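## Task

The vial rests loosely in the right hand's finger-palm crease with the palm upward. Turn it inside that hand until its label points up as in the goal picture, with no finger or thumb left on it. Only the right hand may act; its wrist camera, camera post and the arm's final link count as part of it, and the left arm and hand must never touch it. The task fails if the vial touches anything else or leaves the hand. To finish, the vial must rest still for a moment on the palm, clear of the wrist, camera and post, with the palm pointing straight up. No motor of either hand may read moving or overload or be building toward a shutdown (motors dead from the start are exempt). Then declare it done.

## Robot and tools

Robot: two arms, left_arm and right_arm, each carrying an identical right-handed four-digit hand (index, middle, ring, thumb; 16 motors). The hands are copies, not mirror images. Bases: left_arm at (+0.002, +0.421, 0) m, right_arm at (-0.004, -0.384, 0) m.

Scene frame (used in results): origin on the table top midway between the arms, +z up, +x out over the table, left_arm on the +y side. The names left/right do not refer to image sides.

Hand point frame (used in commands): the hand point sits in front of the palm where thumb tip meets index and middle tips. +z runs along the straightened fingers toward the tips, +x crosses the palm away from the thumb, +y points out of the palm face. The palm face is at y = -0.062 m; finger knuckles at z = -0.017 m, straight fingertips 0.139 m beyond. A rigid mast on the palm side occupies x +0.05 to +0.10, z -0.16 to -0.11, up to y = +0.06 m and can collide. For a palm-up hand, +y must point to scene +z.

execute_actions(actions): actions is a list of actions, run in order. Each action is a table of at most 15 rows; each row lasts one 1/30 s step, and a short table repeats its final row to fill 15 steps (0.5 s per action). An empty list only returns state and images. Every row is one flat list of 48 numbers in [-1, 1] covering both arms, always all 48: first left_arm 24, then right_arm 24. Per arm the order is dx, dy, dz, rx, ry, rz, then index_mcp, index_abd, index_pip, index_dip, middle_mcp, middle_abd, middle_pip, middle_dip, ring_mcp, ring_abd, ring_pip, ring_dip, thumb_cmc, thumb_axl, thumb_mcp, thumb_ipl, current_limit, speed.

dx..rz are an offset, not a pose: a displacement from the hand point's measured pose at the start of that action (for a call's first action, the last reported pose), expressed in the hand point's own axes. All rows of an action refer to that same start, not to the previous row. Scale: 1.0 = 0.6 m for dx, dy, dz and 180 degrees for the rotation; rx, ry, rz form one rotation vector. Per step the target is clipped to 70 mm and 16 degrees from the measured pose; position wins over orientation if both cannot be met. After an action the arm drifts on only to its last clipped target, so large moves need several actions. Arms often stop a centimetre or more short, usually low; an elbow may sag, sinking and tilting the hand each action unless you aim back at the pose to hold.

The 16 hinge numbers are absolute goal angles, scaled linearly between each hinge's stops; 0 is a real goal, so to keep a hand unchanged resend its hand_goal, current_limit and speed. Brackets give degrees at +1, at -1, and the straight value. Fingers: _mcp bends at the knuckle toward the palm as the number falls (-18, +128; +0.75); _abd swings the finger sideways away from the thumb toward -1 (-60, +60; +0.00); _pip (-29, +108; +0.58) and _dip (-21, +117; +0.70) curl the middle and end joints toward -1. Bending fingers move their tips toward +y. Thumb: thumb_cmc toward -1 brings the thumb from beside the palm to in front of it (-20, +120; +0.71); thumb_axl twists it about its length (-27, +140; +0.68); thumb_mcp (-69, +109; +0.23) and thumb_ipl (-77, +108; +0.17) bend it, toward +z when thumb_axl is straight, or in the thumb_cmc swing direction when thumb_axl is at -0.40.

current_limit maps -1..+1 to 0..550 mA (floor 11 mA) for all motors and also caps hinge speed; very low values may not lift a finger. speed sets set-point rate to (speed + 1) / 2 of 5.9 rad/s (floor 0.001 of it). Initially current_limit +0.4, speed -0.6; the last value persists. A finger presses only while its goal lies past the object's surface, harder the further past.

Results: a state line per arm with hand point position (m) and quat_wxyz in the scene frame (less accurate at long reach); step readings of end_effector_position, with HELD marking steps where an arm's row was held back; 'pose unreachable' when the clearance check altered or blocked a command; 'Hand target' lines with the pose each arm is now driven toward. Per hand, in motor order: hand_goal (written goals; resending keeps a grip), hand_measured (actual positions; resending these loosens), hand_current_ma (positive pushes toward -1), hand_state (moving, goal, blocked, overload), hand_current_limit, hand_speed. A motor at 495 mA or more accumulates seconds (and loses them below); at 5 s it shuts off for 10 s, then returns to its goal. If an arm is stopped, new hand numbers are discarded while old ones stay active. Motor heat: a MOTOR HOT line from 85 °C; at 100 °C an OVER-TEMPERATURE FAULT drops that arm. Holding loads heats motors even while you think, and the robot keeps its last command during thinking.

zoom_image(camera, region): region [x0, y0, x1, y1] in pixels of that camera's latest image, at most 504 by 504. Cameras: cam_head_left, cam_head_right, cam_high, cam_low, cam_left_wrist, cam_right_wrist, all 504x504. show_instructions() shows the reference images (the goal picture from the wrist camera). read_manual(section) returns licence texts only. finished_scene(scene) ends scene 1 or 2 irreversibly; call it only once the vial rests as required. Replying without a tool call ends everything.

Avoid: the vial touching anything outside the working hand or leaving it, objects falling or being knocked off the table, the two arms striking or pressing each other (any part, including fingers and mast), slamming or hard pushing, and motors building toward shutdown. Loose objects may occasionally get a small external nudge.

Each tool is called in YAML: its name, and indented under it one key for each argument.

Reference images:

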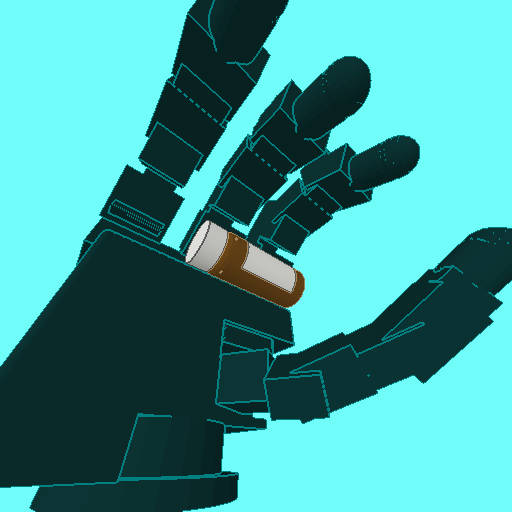

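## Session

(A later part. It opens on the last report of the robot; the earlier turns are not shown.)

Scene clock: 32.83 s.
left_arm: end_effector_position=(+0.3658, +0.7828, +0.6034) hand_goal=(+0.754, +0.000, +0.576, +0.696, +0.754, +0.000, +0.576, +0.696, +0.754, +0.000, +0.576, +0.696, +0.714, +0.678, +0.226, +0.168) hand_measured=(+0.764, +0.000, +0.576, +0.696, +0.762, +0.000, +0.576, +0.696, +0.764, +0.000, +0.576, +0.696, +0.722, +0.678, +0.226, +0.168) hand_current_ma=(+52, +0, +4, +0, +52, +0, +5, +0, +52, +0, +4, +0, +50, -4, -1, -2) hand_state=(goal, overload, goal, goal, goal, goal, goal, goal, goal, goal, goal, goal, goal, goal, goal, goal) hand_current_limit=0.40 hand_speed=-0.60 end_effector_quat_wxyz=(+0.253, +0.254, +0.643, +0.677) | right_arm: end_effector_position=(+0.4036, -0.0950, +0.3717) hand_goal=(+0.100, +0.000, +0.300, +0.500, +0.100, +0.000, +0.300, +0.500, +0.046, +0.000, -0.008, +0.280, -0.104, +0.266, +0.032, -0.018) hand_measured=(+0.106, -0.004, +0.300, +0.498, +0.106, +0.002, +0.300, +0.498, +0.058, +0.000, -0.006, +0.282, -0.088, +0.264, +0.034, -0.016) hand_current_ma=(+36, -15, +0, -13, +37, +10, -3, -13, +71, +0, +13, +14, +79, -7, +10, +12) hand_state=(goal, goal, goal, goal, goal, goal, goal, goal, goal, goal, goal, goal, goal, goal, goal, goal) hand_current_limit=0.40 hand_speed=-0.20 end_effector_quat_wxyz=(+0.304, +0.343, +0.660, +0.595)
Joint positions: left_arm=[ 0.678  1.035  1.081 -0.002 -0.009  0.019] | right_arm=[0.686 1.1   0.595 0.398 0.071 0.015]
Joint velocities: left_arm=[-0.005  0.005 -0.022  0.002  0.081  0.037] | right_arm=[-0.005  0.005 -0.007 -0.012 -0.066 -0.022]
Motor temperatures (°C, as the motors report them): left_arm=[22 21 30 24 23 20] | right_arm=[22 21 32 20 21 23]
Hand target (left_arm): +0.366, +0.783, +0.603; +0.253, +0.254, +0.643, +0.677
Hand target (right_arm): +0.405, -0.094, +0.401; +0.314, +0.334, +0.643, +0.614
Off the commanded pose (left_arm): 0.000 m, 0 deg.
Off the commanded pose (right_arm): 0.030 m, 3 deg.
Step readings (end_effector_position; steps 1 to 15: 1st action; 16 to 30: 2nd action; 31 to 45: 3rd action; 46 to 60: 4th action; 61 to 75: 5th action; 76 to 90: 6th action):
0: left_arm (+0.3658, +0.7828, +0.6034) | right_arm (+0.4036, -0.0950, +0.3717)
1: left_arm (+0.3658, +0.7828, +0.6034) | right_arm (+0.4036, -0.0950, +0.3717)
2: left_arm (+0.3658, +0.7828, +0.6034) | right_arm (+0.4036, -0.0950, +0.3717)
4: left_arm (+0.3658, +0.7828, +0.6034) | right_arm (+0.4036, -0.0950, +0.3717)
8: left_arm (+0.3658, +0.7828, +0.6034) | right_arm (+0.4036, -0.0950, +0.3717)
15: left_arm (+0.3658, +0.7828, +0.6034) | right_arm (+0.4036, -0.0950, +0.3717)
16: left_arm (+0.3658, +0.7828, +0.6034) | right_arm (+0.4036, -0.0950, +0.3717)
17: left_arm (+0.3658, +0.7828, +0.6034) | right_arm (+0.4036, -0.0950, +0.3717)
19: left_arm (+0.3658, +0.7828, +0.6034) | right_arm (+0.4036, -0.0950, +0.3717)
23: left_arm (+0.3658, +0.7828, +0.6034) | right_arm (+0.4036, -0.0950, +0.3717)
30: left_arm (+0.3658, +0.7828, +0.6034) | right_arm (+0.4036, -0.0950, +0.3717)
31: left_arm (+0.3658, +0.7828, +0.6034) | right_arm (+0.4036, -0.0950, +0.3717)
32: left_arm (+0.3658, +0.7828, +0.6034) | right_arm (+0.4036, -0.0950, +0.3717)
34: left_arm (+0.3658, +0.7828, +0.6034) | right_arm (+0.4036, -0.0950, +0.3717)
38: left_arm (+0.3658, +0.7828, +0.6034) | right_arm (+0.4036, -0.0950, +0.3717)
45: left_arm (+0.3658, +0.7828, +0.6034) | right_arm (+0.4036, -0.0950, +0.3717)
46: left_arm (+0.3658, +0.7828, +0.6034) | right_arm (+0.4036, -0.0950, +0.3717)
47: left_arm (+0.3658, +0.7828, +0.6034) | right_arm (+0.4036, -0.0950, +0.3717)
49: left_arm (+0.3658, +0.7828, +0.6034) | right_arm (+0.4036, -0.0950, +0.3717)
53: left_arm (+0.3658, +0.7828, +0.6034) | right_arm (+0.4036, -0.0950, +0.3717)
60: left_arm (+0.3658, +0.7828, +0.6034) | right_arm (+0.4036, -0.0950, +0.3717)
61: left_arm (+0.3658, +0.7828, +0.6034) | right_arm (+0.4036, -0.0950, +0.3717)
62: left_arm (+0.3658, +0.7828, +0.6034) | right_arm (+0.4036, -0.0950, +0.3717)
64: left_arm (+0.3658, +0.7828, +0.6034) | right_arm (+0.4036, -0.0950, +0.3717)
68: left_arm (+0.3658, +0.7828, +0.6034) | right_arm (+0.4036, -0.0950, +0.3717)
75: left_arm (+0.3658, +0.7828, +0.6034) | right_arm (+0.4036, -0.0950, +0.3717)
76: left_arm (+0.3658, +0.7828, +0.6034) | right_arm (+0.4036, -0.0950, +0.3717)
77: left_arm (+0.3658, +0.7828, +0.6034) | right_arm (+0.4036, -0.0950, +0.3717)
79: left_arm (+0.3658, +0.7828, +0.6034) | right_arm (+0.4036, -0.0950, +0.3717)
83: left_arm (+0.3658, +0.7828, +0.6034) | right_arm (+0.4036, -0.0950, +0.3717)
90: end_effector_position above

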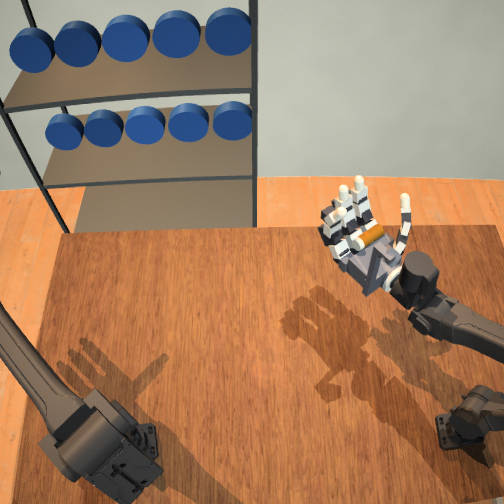

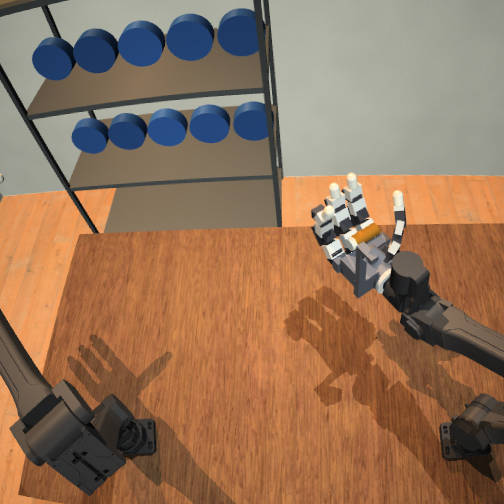

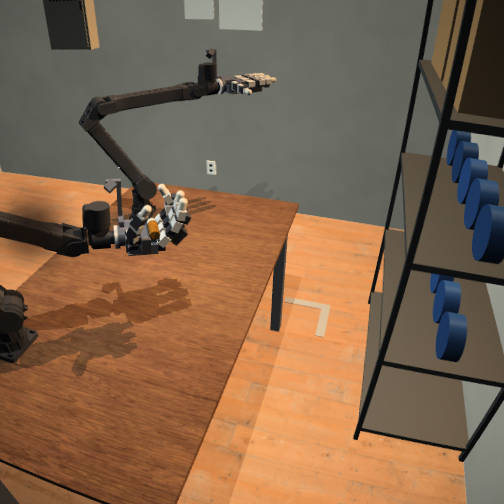

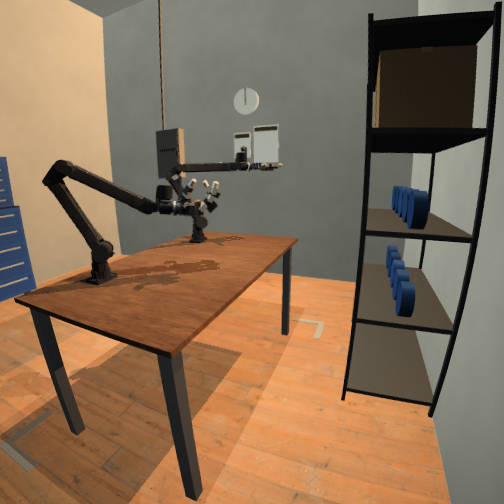

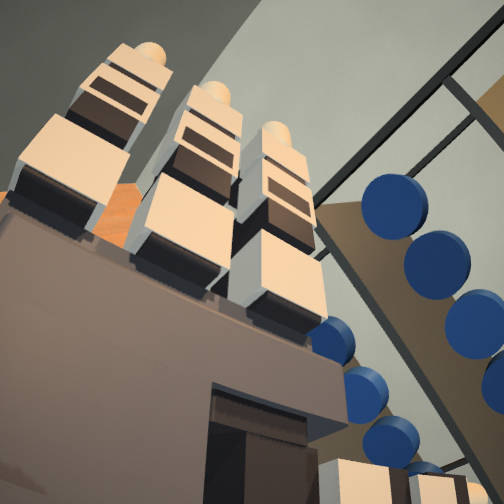

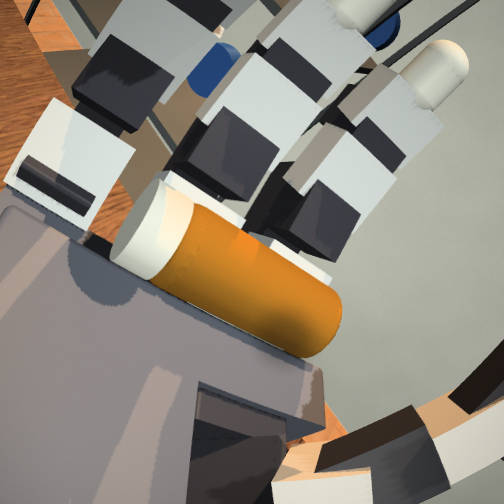

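execute_actions:
  actions:
    - [[0,0,0,0,0,0,0.754,0,0.576,0.696,0.754,0,0.576,0.696,0.754,0,0.576,0.696,0.714,0.678,0.226,0.168,0.4,-0.6, 0,0.05,0,-0.018,0,0,-0.3,-0.1,-0.1,-0.2,-0.3,0,-0.1,-0.2,0.046,0,-0.008,0.28,0.2,0.266,0.032,-0.018,0.4,-0.2]]
    - [[0,0,0,0,0,0,0.754,0,0.576,0.696,0.754,0,0.576,0.696,0.754,0,0.576,0.696,0.714,0.678,0.226,0.168,0.4,-0.6, 0,0.05,0,-0.018,0,0,-0.72,-0.1,-0.1,-0.2,-0.72,0,-0.1,-0.2,0.046,0,-0.008,0.28,0.2,0.266,0.032,-0.018,0.4,-0.5]]
    - [[0,0,0,0,0,0,0.754,0,0.576,0.696,0.754,0,0.576,0.696,0.754,0,0.576,0.696,0.714,0.678,0.226,0.168,0.4,-0.6, 0,0.05,0,-0.018,0,0,-0.72,-0.1,-0.1,-0.2,-0.72,0,-0.1,-0.2,0.046,0,-0.008,0.28,0.2,0.266,0.032,-0.018,0.4,-0.5]]
    - [[0,0,0,0,0,0,0.754,0,0.576,0.696,0.754,0,0.576,0.696,0.754,0,0.576,0.696,0.714,0.678,0.226,0.168,0.4,-0.6, 0,0.05,0,-0.018,0,0,-0.72,-0.1,-0.3,-0.7,-0.72,0,-0.3,-0.7,0.046,0,-0.008,0.28,0.2,0.266,0.032,-0.018,0.4,-0.3]]
    - [[0,0,0,0,0,0,0.754,0,0.576,0.696,0.754,0,0.576,0.696,0.754,0,0.576,0.696,0.714,0.678,0.226,0.168,0.4,-0.6, 0,0.05,0,-0.018,0,0,-0.72,-0.1,-0.3,-0.7,-0.72,0,-0.3,-0.7,0.046,0,-0.008,0.28,0.2,0.266,0.032,-0.018,0.4,-0.3]]

zoom_image:
  camera: "cam_high"
  region: [90, 170, 210, 270]

Scene clock: 36.07 s.
left_arm: end_effector_position=(+0.3658, +0.7828, +0.6034) hand_goal=(+0.754, +0.000, +0.576, +0.696, +0.754, +0.000, +0.576, +0.696, +0.754, +0.000, +0.576, +0.696, +0.714, +0.678, +0.226, +0.168) hand_measured=(+0.764, +0.000, +0.576, +0.696, +0.762, +0.000, +0.576, +0.696, +0.764, +0.000, +0.576, +0.696, +0.722, +0.678, +0.226, +0.168) hand_current_ma=(+52, +0, +4, +0, +52, +0, +5, +0, +52, +0, +4, +0, +50, -4, -1, -2) hand_state=(goal, overload, goal, goal, goal, goal, goal, goal, goal, goal, goal, goal, goal, goal, goal, goal) hand_current_limit=0.40 hand_speed=-0.60 end_effector_quat_wxyz=(+0.253, +0.254, +0.643, +0.677) | right_arm: end_effector_position=(+0.4036, -0.0950, +0.3717) hand_goal=(-0.720, -0.100, -0.300, -0.700, -0.720, +0.000, -0.300, -0.700, +0.046, +0.000, -0.008, +0.280, +0.200, +0.266, +0.032, -0.018) hand_measured=(-0.680, -0.106, -0.118, -0.412, -0.692, +0.002, -0.260, -0.508, +0.058, +0.000, -0.006, +0.282, +0.230, +0.268, +0.032, -0.016) hand_current_ma=(+251, -27, +385, +247, +149, +10, +232, +375, +71, +0, +13, +14, +150, +10, +6, +10) hand_state=(blocked, goal, blocked, moving, blocked, goal, blocked, moving, goal, goal, goal, goal, blocked, goal, goal, goal) hand_current_limit=0.40 hand_speed=-0.30 end_effector_quat_wxyz=(+0.304, +0.343, +0.660, +0.595)
Joint positions: left_arm=[ 0.678  1.035  1.081 -0.002 -0.009  0.019] | right_arm=[0.686 1.1   0.595 0.398 0.071 0.015]
Joint velocities: left_arm=[-0.015 -0.005  0.002 -0.012 -0.11   0.007] | right_arm=[ 0.005  0.005  0.002 -0.002  0.007 -0.037]
Motor temperatures (°C, as the motors report them): left_arm=[22 21 30 24 23 20] | right_arm=[22 21 33 20 21 23]
Hand target (left_arm): +0.366, +0.783, +0.603; +0.253, +0.254, +0.643, +0.677
Hand target (right_arm): +0.405, -0.094, +0.401; +0.314, +0.334, +0.643, +0.614
Off the commanded pose (left_arm): 0.000 m, 0 deg.
Off the commanded pose (right_arm): 0.030 m, 3 deg.
Step readings (end_effector_position; steps 1 to 15: 1st action; 16 to 30: 2nd action; 31 to 45: 3rd action; 46 to 60: 4th action; 61 to 75: 5th action):
0: left_arm (+0.3658, +0.7828, +0.6034) | right_arm (+0.4036, -0.0950, +0.3717)
1: left_arm (+0.3658, +0.7828, +0.6034) | right_arm (+0.4036, -0.0950, +0.3717)
2: left_arm (+0.3658, +0.7828, +0.6034) | right_arm (+0.4036, -0.0950, +0.3717)
4: left_arm (+0.3658, +0.7828, +0.6034) | right_arm (+0.4036, -0.0950, +0.3717)
8: left_arm (+0.3658, +0.7828, +0.6034) | right_arm (+0.4036, -0.0950, +0.3717)
15: left_arm (+0.3658, +0.7828, +0.6034) | right_arm (+0.4036, -0.0950, +0.3717)
16: left_arm (+0.3658, +0.7828, +0.6034) | right_arm (+0.4036, -0.0950, +0.3717)
17: left_arm (+0.3658, +0.7828, +0.6034) | right_arm (+0.4036, -0.0950, +0.3717)
19: left_arm (+0.3658, +0.7828, +0.6034) | right_arm (+0.4036, -0.0950, +0.3717)
23: left_arm (+0.3658, +0.7828, +0.6034) | right_arm (+0.4036, -0.0950, +0.3717)
30: left_arm (+0.3658, +0.7828, +0.6034) | right_arm (+0.4036, -0.0950, +0.3717)
31: left_arm (+0.3658, +0.7828, +0.6034) | right_arm (+0.4036, -0.0950, +0.3717)
32: left_arm (+0.3658, +0.7828, +0.6034) | right_arm (+0.4036, -0.0950, +0.3717)
34: left_arm (+0.3658, +0.7828, +0.6034) | right_arm (+0.4036, -0.0950, +0.3717)
38: left_arm (+0.3658, +0.7828, +0.6034) | right_arm (+0.4036, -0.0950, +0.3717)
45: left_arm (+0.3658, +0.7828, +0.6034) | right_arm (+0.4036, -0.0950, +0.3717)
46: left_arm (+0.3658, +0.7828, +0.6034) | right_arm (+0.4036, -0.0950, +0.3717)
47: left_arm (+0.3658, +0.7828, +0.6034) | right_arm (+0.4036, -0.0950, +0.3717)
49: left_arm (+0.3658, +0.7828, +0.6034) | right_arm (+0.4036, -0.0950, +0.3717)
53: left_arm (+0.3658, +0.7828, +0.6034) | right_arm (+0.4036, -0.0950, +0.3717)
60: left_arm (+0.3658, +0.7828, +0.6034) | right_arm (+0.4036, -0.0950, +0.3717)
61: left_arm (+0.3658, +0.7828, +0.6034) | right_arm (+0.4036, -0.0950, +0.3717)
62: left_arm (+0.3658, +0.7828, +0.6034) | right_arm (+0.4036, -0.0950, +0.3717)
64: left_arm (+0.3658, +0.7828, +0.6034) | right_arm (+0.4036, -0.0950, +0.3717)
68: left_arm (+0.3658, +0.7828, +0.6034) | right_arm (+0.4036, -0.0950, +0.3717)
75: end_effector_position above

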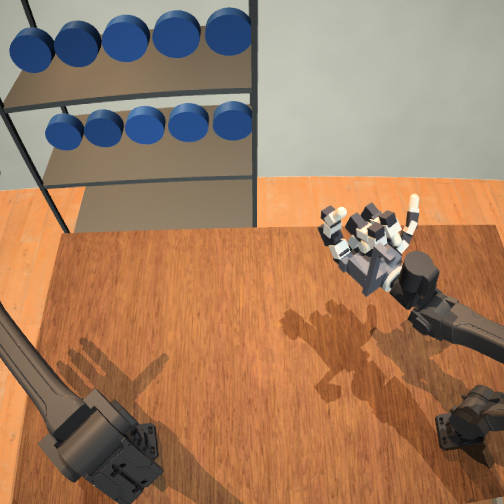

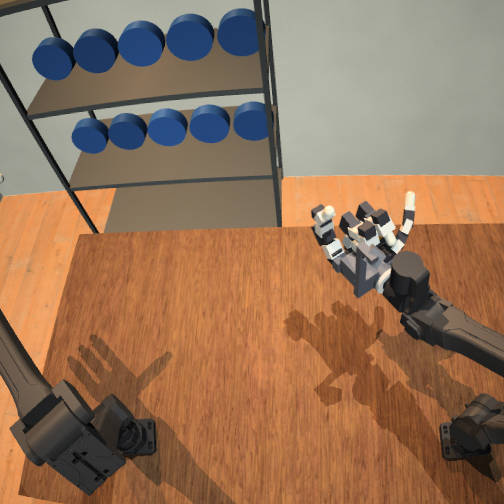

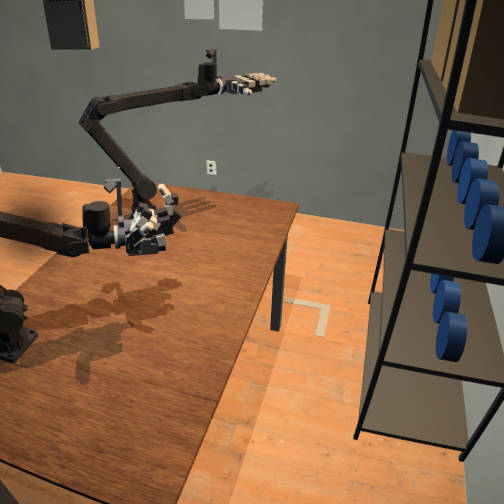

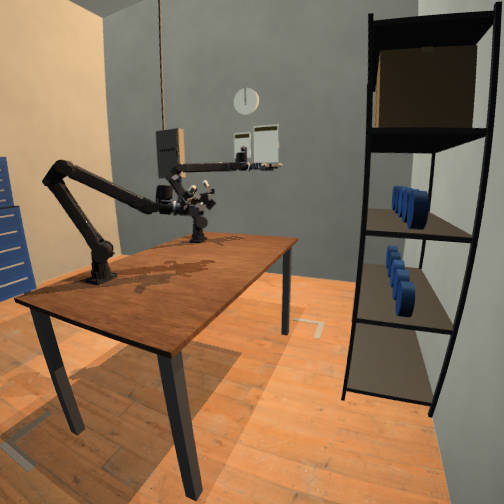

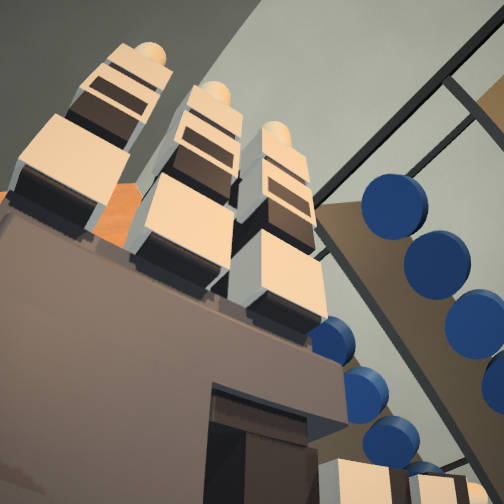

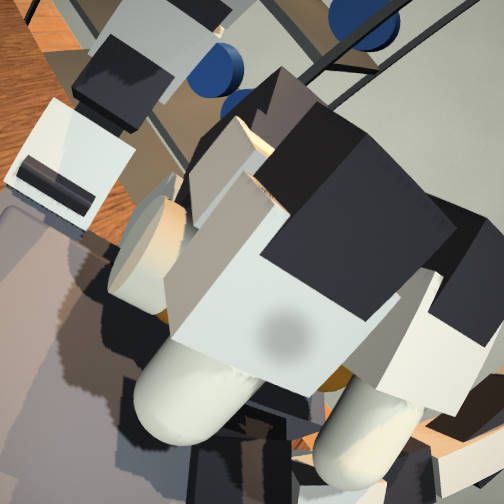

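Region (90, 170, 210, 270) of cam_high's 504x504 image, scaled by 4.200, with more detail than that image has.

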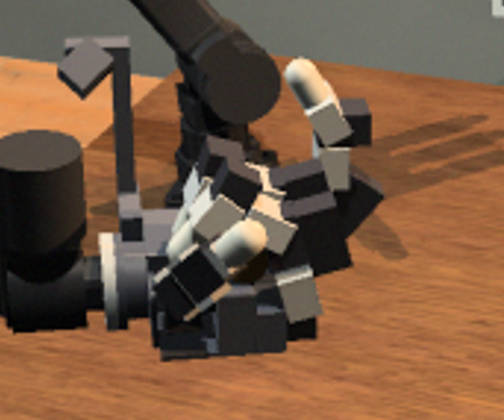

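Now open mcp slowly while curling.

execute_actions:
  actions:
    - [[0,0,0,0,0,0,0.754,0,0.576,0.696,0.754,0,0.576,0.696,0.754,0,0.576,0.696,0.714,0.678,0.226,0.168,0.4,-0.6, 0,0.05,0,-0.018,0,0,-0.55,-0.1,-0.65,-0.7,-0.55,0,-0.65,-0.7,0.046,0,-0.008,0.28,0.2,0.266,0.032,-0.018,0.4,-0.5]]
    - [[0,0,0,0,0,0,0.754,0,0.576,0.696,0.754,0,0.576,0.696,0.754,0,0.576,0.696,0.714,0.678,0.226,0.168,0.4,-0.6, 0,0.05,0,-0.018,0,0,-0.4,-0.1,-0.65,-0.7,-0.4,0,-0.65,-0.7,0.046,0,-0.008,0.28,0.2,0.266,0.032,-0.018,0.4,-0.5]]
    - [[0,0,0,0,0,0,0.754,0,0.576,0.696,0.754,0,0.576,0.696,0.754,0,0.576,0.696,0.714,0.678,0.226,0.168,0.4,-0.6, 0,0.05,0,-0.018,0,0,-0.2,-0.1,-0.65,-0.7,-0.2,0,-0.65,-0.7,0.046,0,-0.008,0.28,0.2,0.266,0.032,-0.018,0.4,-0.5]]
    - [[0,0,0,0,0,0,0.754,0,0.576,0.696,0.754,0,0.576,0.696,0.754,0,0.576,0.696,0.714,0.678,0.226,0.168,0.4,-0.6, 0,0.05,0,-0.018,0,0,0.1,-0.1,-0.65,-0.7,0.1,0,-0.65,-0.7,0.046,0,-0.008,0.28,0.2,0.266,0.032,-0.018,0.4,-0.5]]
    - [[0,0,0,0,0,0,0.754,0,0.576,0.696,0.754,0,0.576,0.696,0.754,0,0.576,0.696,0.714,0.678,0.226,0.168,0.4,-0.6, 0,0.05,0,-0.018,0,0,0.1,-0.1,-0.1,-0.2,0.1,0,-0.1,-0.2,0.046,0,-0.008,0.28,0.2,0.266,0.032,-0.018,0.4,-0.2]]
    - [[0,0,0,0,0,0,0.754,0,0.576,0.696,0.754,0,0.576,0.696,0.754,0,0.576,0.696,0.714,0.678,0.226,0.168,0.4,-0.6, 0,0.05,0,-0.018,0,0,0.1,-0.1,-0.1,-0.2,0.1,0,-0.1,-0.2,0.046,0,-0.008,0.28,0.2,0.266,0.032,-0.018,0.4,-0.2]]

zoom_image:
  camera: "cam_high"
  region: [90, 170, 210, 270]

Scene clock: 39.53 s.
left_arm: end_effector_position=(+0.3658, +0.7828, +0.6034) hand_goal=(+0.754, +0.000, +0.576, +0.696, +0.754, +0.000, +0.576, +0.696, +0.754, +0.000, +0.576, +0.696, +0.714, +0.678, +0.226, +0.168) hand_measured=(+0.764, +0.000, +0.576, +0.696, +0.762, +0.000, +0.576, +0.696, +0.764, +0.000, +0.576, +0.696, +0.722, +0.678, +0.226, +0.168) hand_current_ma=(+52, +0, +4, +0, +52, +0, +5, +0, +52, +0, +4, +0, +50, -4, -1, -2) hand_state=(goal, overload, goal, goal, goal, goal, goal, goal, goal, goal, goal, goal, goal, goal, goal, goal) hand_current_limit=0.40 hand_speed=-0.60 end_effector_quat_wxyz=(+0.253, +0.254, +0.643, +0.677) | right_arm: end_effector_position=(+0.4036, -0.0950, +0.3717) hand_goal=(+0.100, -0.100, -0.100, -0.200, +0.100, +0.000, -0.100, -0.200, +0.046, +0.000, -0.008, +0.280, +0.200, +0.266, +0.032, -0.018) hand_measured=(+0.106, -0.104, -0.102, -0.204, +0.106, +0.002, -0.102, -0.204, +0.058, +0.000, -0.006, +0.282, +0.222, +0.268, +0.032, -0.016) hand_current_ma=(+33, -18, -15, -20, +27, +10, -15, -20, +71, +0, +13, +14, +116, +7, +6, +10) hand_state=(goal, goal, goal, goal, goal, goal, goal, goal, goal, goal, goal, goal, blocked, goal, goal, goal) hand_current_limit=0.40 hand_speed=-0.20 end_effector_quat_wxyz=(+0.304, +0.343, +0.660, +0.595)
Joint positions: left_arm=[ 0.678  1.035  1.081 -0.002 -0.009  0.019] | right_arm=[0.686 1.1   0.595 0.398 0.071 0.015]
Joint velocities: left_arm=[ 0.005  0.015 -0.002 -0.032  0.007 -0.022] | right_arm=[-0.005  0.005 -0.012 -0.017  0.007 -0.051]
Motor temperatures (°C, as the motors report them): left_arm=[22 22 30 24 23 20] | right_arm=[22 21 33 20 21 23]
Hand target (left_arm): +0.366, +0.783, +0.603; +0.253, +0.254, +0.643, +0.677
Hand target (right_arm): +0.405, -0.094, +0.401; +0.314, +0.334, +0.643, +0.614
Off the commanded pose (left_arm): 0.000 m, 0 deg.
Off the commanded pose (right_arm): 0.030 m, 3 deg.
Step readings (end_effector_position; steps 1 to 15: 1st action; 16 to 30: 2nd action; 31 to 45: 3rd action; 46 to 60: 4th action; 61 to 75: 5th action; 76 to 90: 6th action):
0: left_arm (+0.3658, +0.7828, +0.6034) | right_arm (+0.4036, -0.0950, +0.3717)
1: left_arm (+0.3658, +0.7828, +0.6034) | right_arm (+0.4036, -0.0950, +0.3717)
2: left_arm (+0.3658, +0.7828, +0.6034) | right_arm (+0.4036, -0.0950, +0.3717)
4: left_arm (+0.3658, +0.7828, +0.6034) | right_arm (+0.4036, -0.0950, +0.3717)
8: left_arm (+0.3658, +0.7828, +0.6034) | right_arm (+0.4036, -0.0950, +0.3717)
15: left_arm (+0.3658, +0.7828, +0.6034) | right_arm (+0.4036, -0.0950, +0.3717)
16: left_arm (+0.3658, +0.7828, +0.6034) | right_arm (+0.4036, -0.0950, +0.3717)
17: left_arm (+0.3658, +0.7828, +0.6034) | right_arm (+0.4036, -0.0950, +0.3717)
19: left_arm (+0.3658, +0.7828, +0.6034) | right_arm (+0.4036, -0.0950, +0.3717)
23: left_arm (+0.3658, +0.7828, +0.6034) | right_arm (+0.4036, -0.0950, +0.3717)
30: left_arm (+0.3658, +0.7828, +0.6034) | right_arm (+0.4036, -0.0950, +0.3717)
31: left_arm (+0.3658, +0.7828, +0.6034) | right_arm (+0.4036, -0.0950, +0.3717)
32: left_arm (+0.3658, +0.7828, +0.6034) | right_arm (+0.4036, -0.0950, +0.3717)
34: left_arm (+0.3658, +0.7828, +0.6034) | right_arm (+0.4036, -0.0950, +0.3717)
38: left_arm (+0.3658, +0.7828, +0.6034) | right_arm (+0.4036, -0.0950, +0.3717)
45: left_arm (+0.3658, +0.7828, +0.6034) | right_arm (+0.4036, -0.0950, +0.3717)
46: left_arm (+0.3658, +0.7828, +0.6034) | right_arm (+0.4036, -0.0950, +0.3717)
47: left_arm (+0.3658, +0.7828, +0.6034) | right_arm (+0.4036, -0.0950, +0.3717)
49: left_arm (+0.3658, +0.7828, +0.6034) | right_arm (+0.4036, -0.0950, +0.3717)
53: left_arm (+0.3658, +0.7828, +0.6034) | right_arm (+0.4036, -0.0950, +0.3717)
60: left_arm (+0.3658, +0.7828, +0.6034) | right_arm (+0.4036, -0.0950, +0.3717)
61: left_arm (+0.3658, +0.7828, +0.6034) | right_arm (+0.4036, -0.0950, +0.3717)
62: left_arm (+0.3658, +0.7828, +0.6034) | right_arm (+0.4036, -0.0950, +0.3717)
64: left_arm (+0.3658, +0.7828, +0.6034) | right_arm (+0.4036, -0.0950, +0.3717)
68: left_arm (+0.3658, +0.7828, +0.6034) | right_arm (+0.4036, -0.0950, +0.3717)
75: left_arm (+0.3658, +0.7828, +0.6034) | right_arm (+0.4036, -0.0950, +0.3717)
76: left_arm (+0.3658, +0.7828, +0.6034) | right_arm (+0.4036, -0.0950, +0.3717)
77: left_arm (+0.3658, +0.7828, +0.6034) | right_arm (+0.4036, -0.0950, +0.3717)
79: left_arm (+0.3658, +0.7828, +0.6034) | right_arm (+0.4036, -0.0950, +0.3717)
83: left_arm (+0.3658, +0.7828, +0.6034) | right_arm (+0.4036, -0.0950, +0.3717)
90: end_effector_position above

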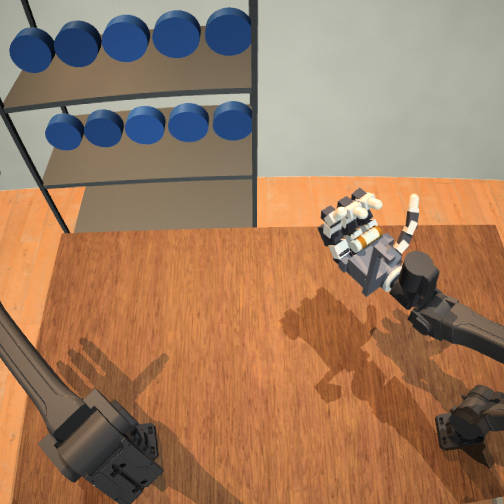

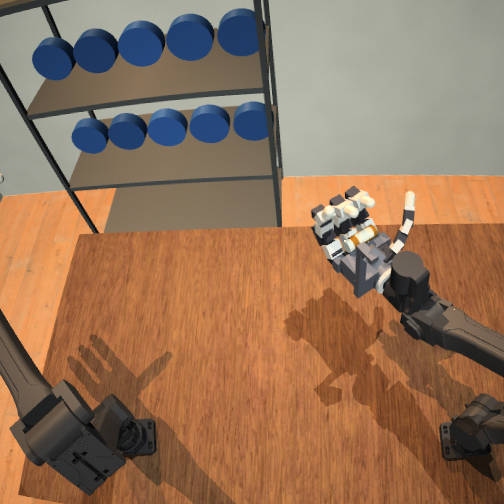

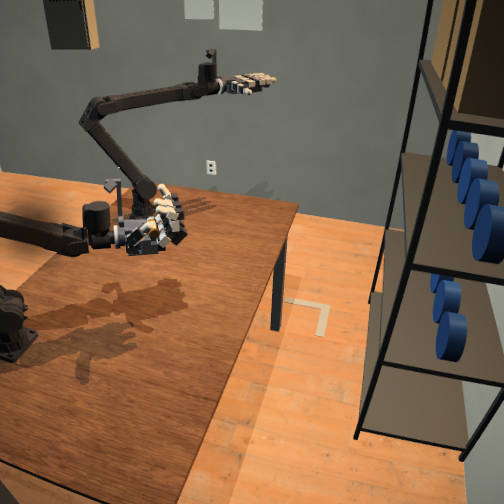

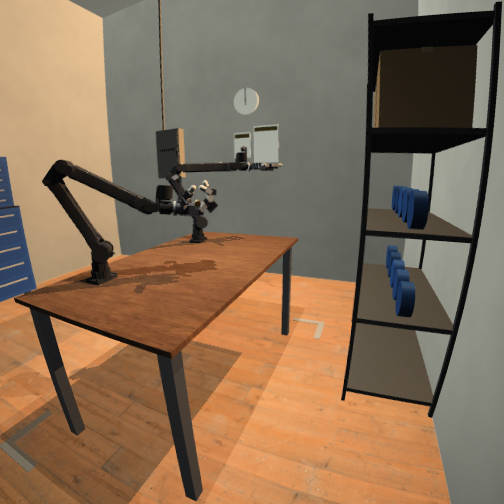

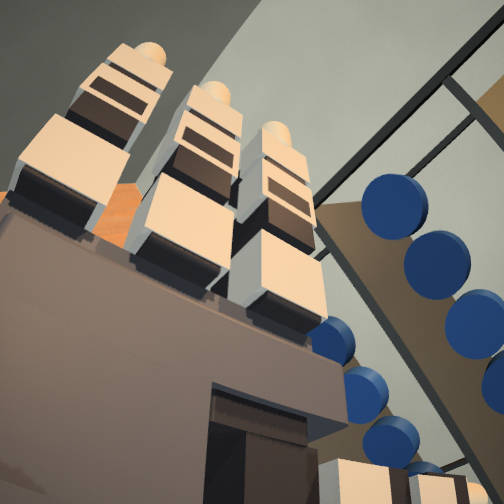

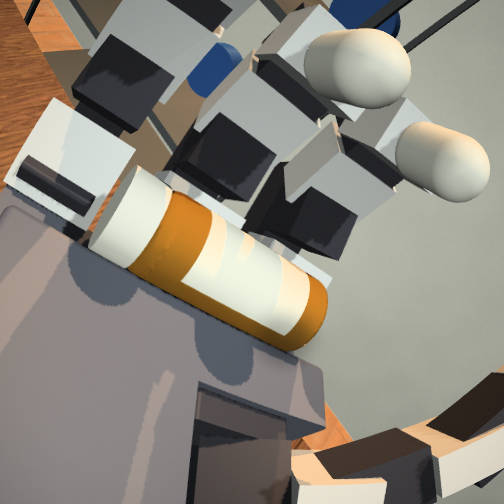

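Region (90, 170, 210, 270) of cam_high's 504x504 image, scaled by 4.200, with more detail than that image has.

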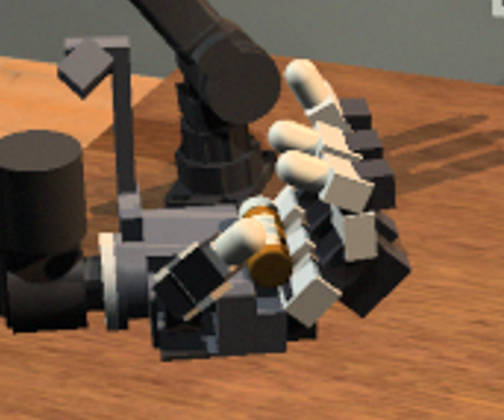

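execute_actions:
  actions:
    - [[0,0,0,0,0,0,0.754,0,0.576,0.696,0.754,0,0.576,0.696,0.754,0,0.576,0.696,0.714,0.678,0.226,0.168,0.4,-0.6, 0,0.05,0,-0.018,0,0,-0.3,-0.1,-0.1,-0.2,-0.3,0,-0.1,-0.2,0.1,0,-0.008,0.28,0.2,0.266,0.032,-0.018,0.4,-0.2]]
    - [[0,0,0,0,0,0,0.754,0,0.576,0.696,0.754,0,0.576,0.696,0.754,0,0.576,0.696,0.714,0.678,0.226,0.168,0.4,-0.6, 0,0.05,0,-0.018,0,0,-0.64,-0.1,-0.1,-0.2,-0.64,0,-0.1,-0.2,0.1,0,-0.008,0.28,0.2,0.266,0.032,-0.018,0.4,-0.5]]
    - [[0,0,0,0,0,0,0.754,0,0.576,0.696,0.754,0,0.576,0.696,0.754,0,0.576,0.696,0.714,0.678,0.226,0.168,0.4,-0.6, 0,0.05,0,-0.018,0,0,-0.64,-0.1,-0.3,-0.7,-0.64,0,-0.3,-0.7,0.1,0,-0.008,0.28,0.2,0.266,0.032,-0.018,0.4,-0.3]]
    - [[0,0,0,0,0,0,0.754,0,0.576,0.696,0.754,0,0.576,0.696,0.754,0,0.576,0.696,0.714,0.678,0.226,0.168,0.4,-0.6, 0,0.05,0,-0.018,0,0,-0.64,-0.1,-0.3,-0.7,-0.64,0,-0.3,-0.7,0.1,0,-0.008,0.28,0.2,0.266,0.032,-0.018,0.4,-0.3]]
    - [[0,0,0,0,0,0,0.754,0,0.576,0.696,0.754,0,0.576,0.696,0.754,0,0.576,0.696,0.714,0.678,0.226,0.168,0.4,-0.6, 0,0.05,0,-0.018,0,0,-0.55,-0.1,-0.65,-0.7,-0.55,0,-0.65,-0.7,0.1,0,-0.008,0.28,0.2,0.266,0.032,-0.018,0.4,-0.5]]
    - [[0,0,0,0,0,0,0.754,0,0.576,0.696,0.754,0,0.576,0.696,0.754,0,0.576,0.696,0.714,0.678,0.226,0.168,0.4,-0.6, 0,0.05,0,-0.018,0,0,-0.4,-0.1,-0.65,-0.7,-0.4,0,-0.65,-0.7,0.1,0,-0.008,0.28,0.2,0.266,0.032,-0.018,0.4,-0.5]]
    - [[0,0,0,0,0,0,0.754,0,0.576,0.696,0.754,0,0.576,0.696,0.754,0,0.576,0.696,0.714,0.678,0.226,0.168,0.4,-0.6, 0,0.05,0,-0.018,0,0,-0.2,-0.1,-0.65,-0.7,-0.2,0,-0.65,-0.7,0.1,0,-0.008,0.28,0.2,0.266,0.032,-0.018,0.4,-0.5]]
    - [[0,0,0,0,0,0,0.754,0,0.576,0.696,0.754,0,0.576,0.696,0.754,0,0.576,0.696,0.714,0.678,0.226,0.168,0.4,-0.6, 0,0.05,0,-0.018,0,0,0.1,-0.1,-0.65,-0.7,0.1,0,-0.65,-0.7,0.1,0,-0.008,0.28,0.2,0.266,0.032,-0.018,0.4,-0.5]]
    - [[0,0,0,0,0,0,0.754,0,0.576,0.696,0.754,0,0.576,0.696,0.754,0,0.576,0.696,0.714,0.678,0.226,0.168,0.4,-0.6, 0,0.05,0,-0.018,0,0,0.1,-0.1,-0.1,-0.2,0.1,0,-0.1,-0.2,0.1,0,-0.008,0.28,0.2,0.266,0.032,-0.018,0.4,-0.2]]
    - [[0,0,0,0,0,0,0.754,0,0.576,0.696,0.754,0,0.576,0.696,0.754,0,0.576,0.696,0.714,0.678,0.226,0.168,0.4,-0.6, 0,0.05,0,-0.018,0,0,0.1,-0.1,-0.1,-0.2,0.1,0,-0.1,-0.2,0.1,0,-0.008,0.28,0.2,0.266,0.032,-0.018,0.4,-0.2]]

zoom_image:
  camera: "cam_high"
  region: [90, 170, 210, 270]

Scene clock: 45.20 s.
left_arm: end_effector_position=(+0.3658, +0.7828, +0.6034) hand_goal=(+0.754, +0.000, +0.576, +0.696, +0.754, +0.000, +0.576, +0.696, +0.754, +0.000, +0.576, +0.696, +0.714, +0.678, +0.226, +0.168) hand_measured=(+0.764, +0.000, +0.576, +0.696, +0.762, +0.000, +0.576, +0.696, +0.764, +0.000, +0.576, +0.696, +0.722, +0.678, +0.226, +0.168) hand_current_ma=(+52, +0, +4, +0, +52, +0, +5, +0, +52, +0, +4, +0, +50, -4, -1, -2) hand_state=(goal, overload, goal, goal, goal, goal, goal, goal, goal, goal, goal, goal, goal, goal, goal, goal) hand_current_limit=0.40 hand_speed=-0.60 end_effector_quat_wxyz=(+0.253, +0.254, +0.643, +0.677) | right_arm: end_effector_position=(+0.4036, -0.0950, +0.3717) hand_goal=(+0.100, -0.100, -0.100, -0.200, +0.100, +0.000, -0.100, -0.200, +0.100, +0.000, -0.008, +0.280, +0.200, +0.266, +0.032, -0.018) hand_measured=(+0.104, -0.104, -0.102, -0.204, +0.106, +0.002, -0.102, -0.204, +0.106, +0.000, -0.006, +0.282, +0.222, +0.268, +0.032, -0.016) hand_current_ma=(+27, -17, -15, -20, +27, +10, -15, -20, +31, +0, +11, +13, +115, +7, +6, +10) hand_state=(goal, goal, goal, goal, goal, goal, goal, goal, goal, goal, goal, goal, blocked, goal, goal, goal) hand_current_limit=0.40 hand_speed=-0.20 end_effector_quat_wxyz=(+0.304, +0.343, +0.660, +0.595)
Joint positions: left_arm=[ 0.678  1.035  1.081 -0.002 -0.009  0.019] | right_arm=[0.686 1.1   0.595 0.398 0.071 0.015]
Joint velocities: left_arm=[-0.005  0.005 -0.002 -0.002  0.11   0.037] | right_arm=[-0.005 -0.005  0.012  0.007 -0.037  0.022]
Motor temperatures (°C, as the motors report them): left_arm=[22 22 30 24 23 20] | right_arm=[22 21 34 20 21 23]
Hand target (left_arm): +0.366, +0.783, +0.603; +0.253, +0.254, +0.643, +0.677
Hand target (right_arm): +0.405, -0.094, +0.401; +0.314, +0.334, +0.643, +0.614
Off the commanded pose (left_arm): 0.000 m, 0 deg.
Off the commanded pose (right_arm): 0.030 m, 3 deg.
Step readings (end_effector_position; steps 1 to 15: 1st action; 16 to 30: 2nd action; 31 to 45: 3rd action; 46 to 60: 4th action; 61 to 75: 5th action; 76 to 90: 6th action; 91 to 105: 7th action; 106 to 120: 8th action; 121 to 135: 9th action; 136 to 150: 10th action):
0: left_arm (+0.3658, +0.7828, +0.6034) | right_arm (+0.4036, -0.0950, +0.3717)
1: left_arm (+0.3658, +0.7828, +0.6034) | right_arm (+0.4036, -0.0950, +0.3717)
2: left_arm (+0.3658, +0.7828, +0.6034) | right_arm (+0.4036, -0.0950, +0.3717)
4: left_arm (+0.3658, +0.7828, +0.6034) | right_arm (+0.4036, -0.0950, +0.3717)
8: left_arm (+0.3658, +0.7828, +0.6034) | right_arm (+0.4036, -0.0950, +0.3717)
15: left_arm (+0.3658, +0.7828, +0.6034) | right_arm (+0.4036, -0.0950, +0.3717)
16: left_arm (+0.3658, +0.7828, +0.6034) | right_arm (+0.4036, -0.0950, +0.3717)
17: left_arm (+0.3658, +0.7828, +0.6034) | right_arm (+0.4036, -0.0950, +0.3717)
19: left_arm (+0.3658, +0.7828, +0.6034) | right_arm (+0.4036, -0.0950, +0.3717)
23: left_arm (+0.3658, +0.7828, +0.6034) | right_arm (+0.4036, -0.0950, +0.3717)
30: left_arm (+0.3658, +0.7828, +0.6034) | right_arm (+0.4036, -0.0950, +0.3717)
31: left_arm (+0.3658, +0.7828, +0.6034) | right_arm (+0.4036, -0.0950, +0.3717)
32: left_arm (+0.3658, +0.7828, +0.6034) | right_arm (+0.4036, -0.0950, +0.3717)
34: left_arm (+0.3658, +0.7828, +0.6034) | right_arm (+0.4036, -0.0950, +0.3717)
38: left_arm (+0.3658, +0.7828, +0.6034) | right_arm (+0.4036, -0.0950, +0.3717)
45: left_arm (+0.3658, +0.7828, +0.6034) | right_arm (+0.4036, -0.0950, +0.3717)
46: left_arm (+0.3658, +0.7828, +0.6034) | right_arm (+0.4036, -0.0950, +0.3717)
47: left_arm (+0.3658, +0.7828, +0.6034) | right_arm (+0.4036, -0.0950, +0.3717)
49: left_arm (+0.3658, +0.7828, +0.6034) | right_arm (+0.4036, -0.0950, +0.3717)
53: left_arm (+0.3658, +0.7828, +0.6034) | right_arm (+0.4036, -0.0950, +0.3717)
60: left_arm (+0.3658, +0.7828, +0.6034) | right_arm (+0.4036, -0.0950, +0.3717)
61: left_arm (+0.3658, +0.7828, +0.6034) | right_arm (+0.4036, -0.0950, +0.3717)
62: left_arm (+0.3658, +0.7828, +0.6034) | right_arm (+0.4036, -0.0950, +0.3717)
64: left_arm (+0.3658, +0.7828, +0.6034) | right_arm (+0.4036, -0.0950, +0.3717)
68: left_arm (+0.3658, +0.7828, +0.6034) | right_arm (+0.4036, -0.0950, +0.3717)
75: left_arm (+0.3658, +0.7828, +0.6034) | right_arm (+0.4036, -0.0950, +0.3717)
76: left_arm (+0.3658, +0.7828, +0.6034) | right_arm (+0.4036, -0.0950, +0.3717)
77: left_arm (+0.3658, +0.7828, +0.6034) | right_arm (+0.4036, -0.0950, +0.3717)
79: left_arm (+0.3658, +0.7828, +0.6034) | right_arm (+0.4036, -0.0950, +0.3717)
83: left_arm (+0.3658, +0.7828, +0.6034) | right_arm (+0.4036, -0.0950, +0.3717)
90: left_arm (+0.3658, +0.7828, +0.6034) | right_arm (+0.4036, -0.0950, +0.3717)
91: left_arm (+0.3658, +0.7828, +0.6034) | right_arm (+0.4036, -0.0950, +0.3717)
92: left_arm (+0.3658, +0.7828, +0.6034) | right_arm (+0.4036, -0.0950, +0.3717)
94: left_arm (+0.3658, +0.7828, +0.6034) | right_arm (+0.4036, -0.0950, +0.3717)
98: left_arm (+0.3658, +0.7828, +0.6034) | right_arm (+0.4036, -0.0950, +0.3717)
105: left_arm (+0.3658, +0.7828, +0.6034) | right_arm (+0.4036, -0.0950, +0.3717)
106: left_arm (+0.3658, +0.7828, +0.6034) | right_arm (+0.4036, -0.0950, +0.3717)
107: left_arm (+0.3658, +0.7828, +0.6034) | right_arm (+0.4036, -0.0950, +0.3717)
109: left_arm (+0.3658, +0.7828, +0.6034) | right_arm (+0.4036, -0.0950, +0.3717)
113: left_arm (+0.3658, +0.7828, +0.6034) | right_arm (+0.4036, -0.0950, +0.3717)
120: left_arm (+0.3658, +0.7828, +0.6034) | right_arm (+0.4036, -0.0950, +0.3717)
121: left_arm (+0.3658, +0.7828, +0.6034) | right_arm (+0.4036, -0.0950, +0.3717)
122: left_arm (+0.3658, +0.7828, +0.6034) | right_arm (+0.4036, -0.0950, +0.3717)
124: left_arm (+0.3658, +0.7828, +0.6034) | right_arm (+0.4036, -0.0950, +0.3717)
128: left_arm (+0.3658, +0.7828, +0.6034) | right_arm (+0.4036, -0.0950, +0.3717)
135: left_arm (+0.3658, +0.7828, +0.6034) | right_arm (+0.4036, -0.0950, +0.3717)
136: left_arm (+0.3658, +0.7828, +0.6034) | right_arm (+0.4036, -0.0950, +0.3717)
137: left_arm (+0.3658, +0.7828, +0.6034) | right_arm (+0.4036, -0.0950, +0.3717)
139: left_arm (+0.3658, +0.7828, +0.6034) | right_arm (+0.4036, -0.0950, +0.3717)
143: left_arm (+0.3658, +0.7828, +0.6034) | right_arm (+0.4036, -0.0950, +0.3717)
150: end_effector_position above

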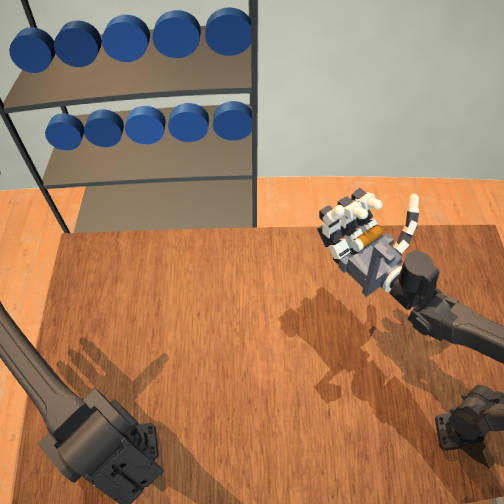

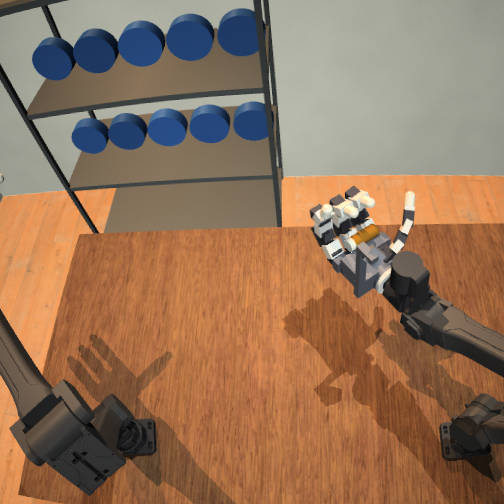

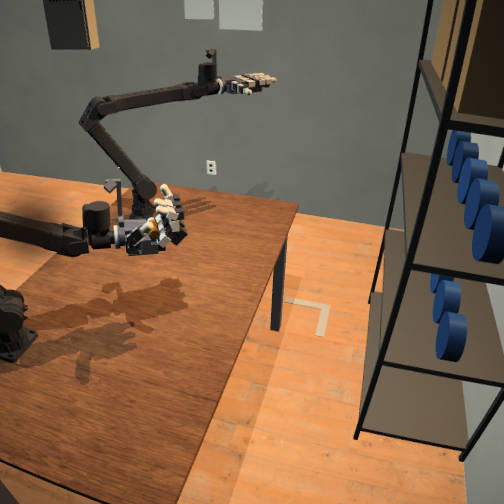

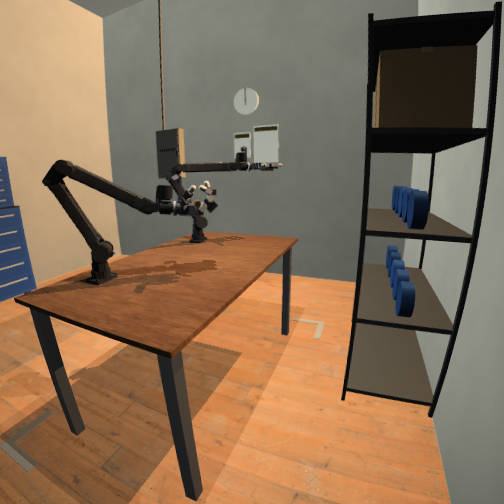

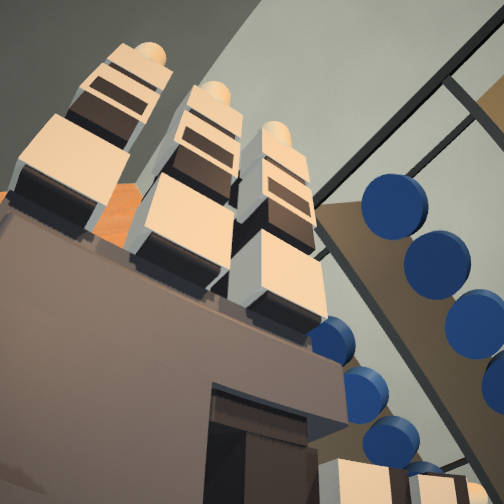

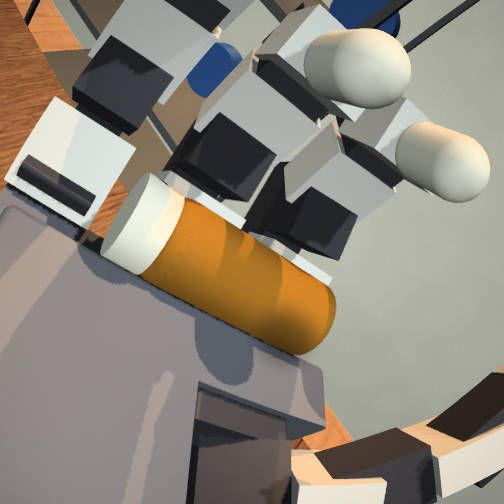

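Region (90, 170, 210, 270) of cam_high's 504x504 image, scaled by 4.200, with more detail than that image has.

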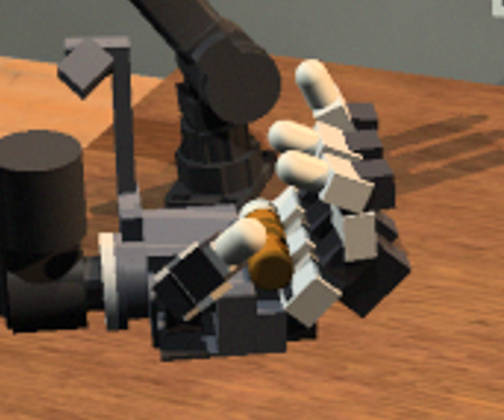

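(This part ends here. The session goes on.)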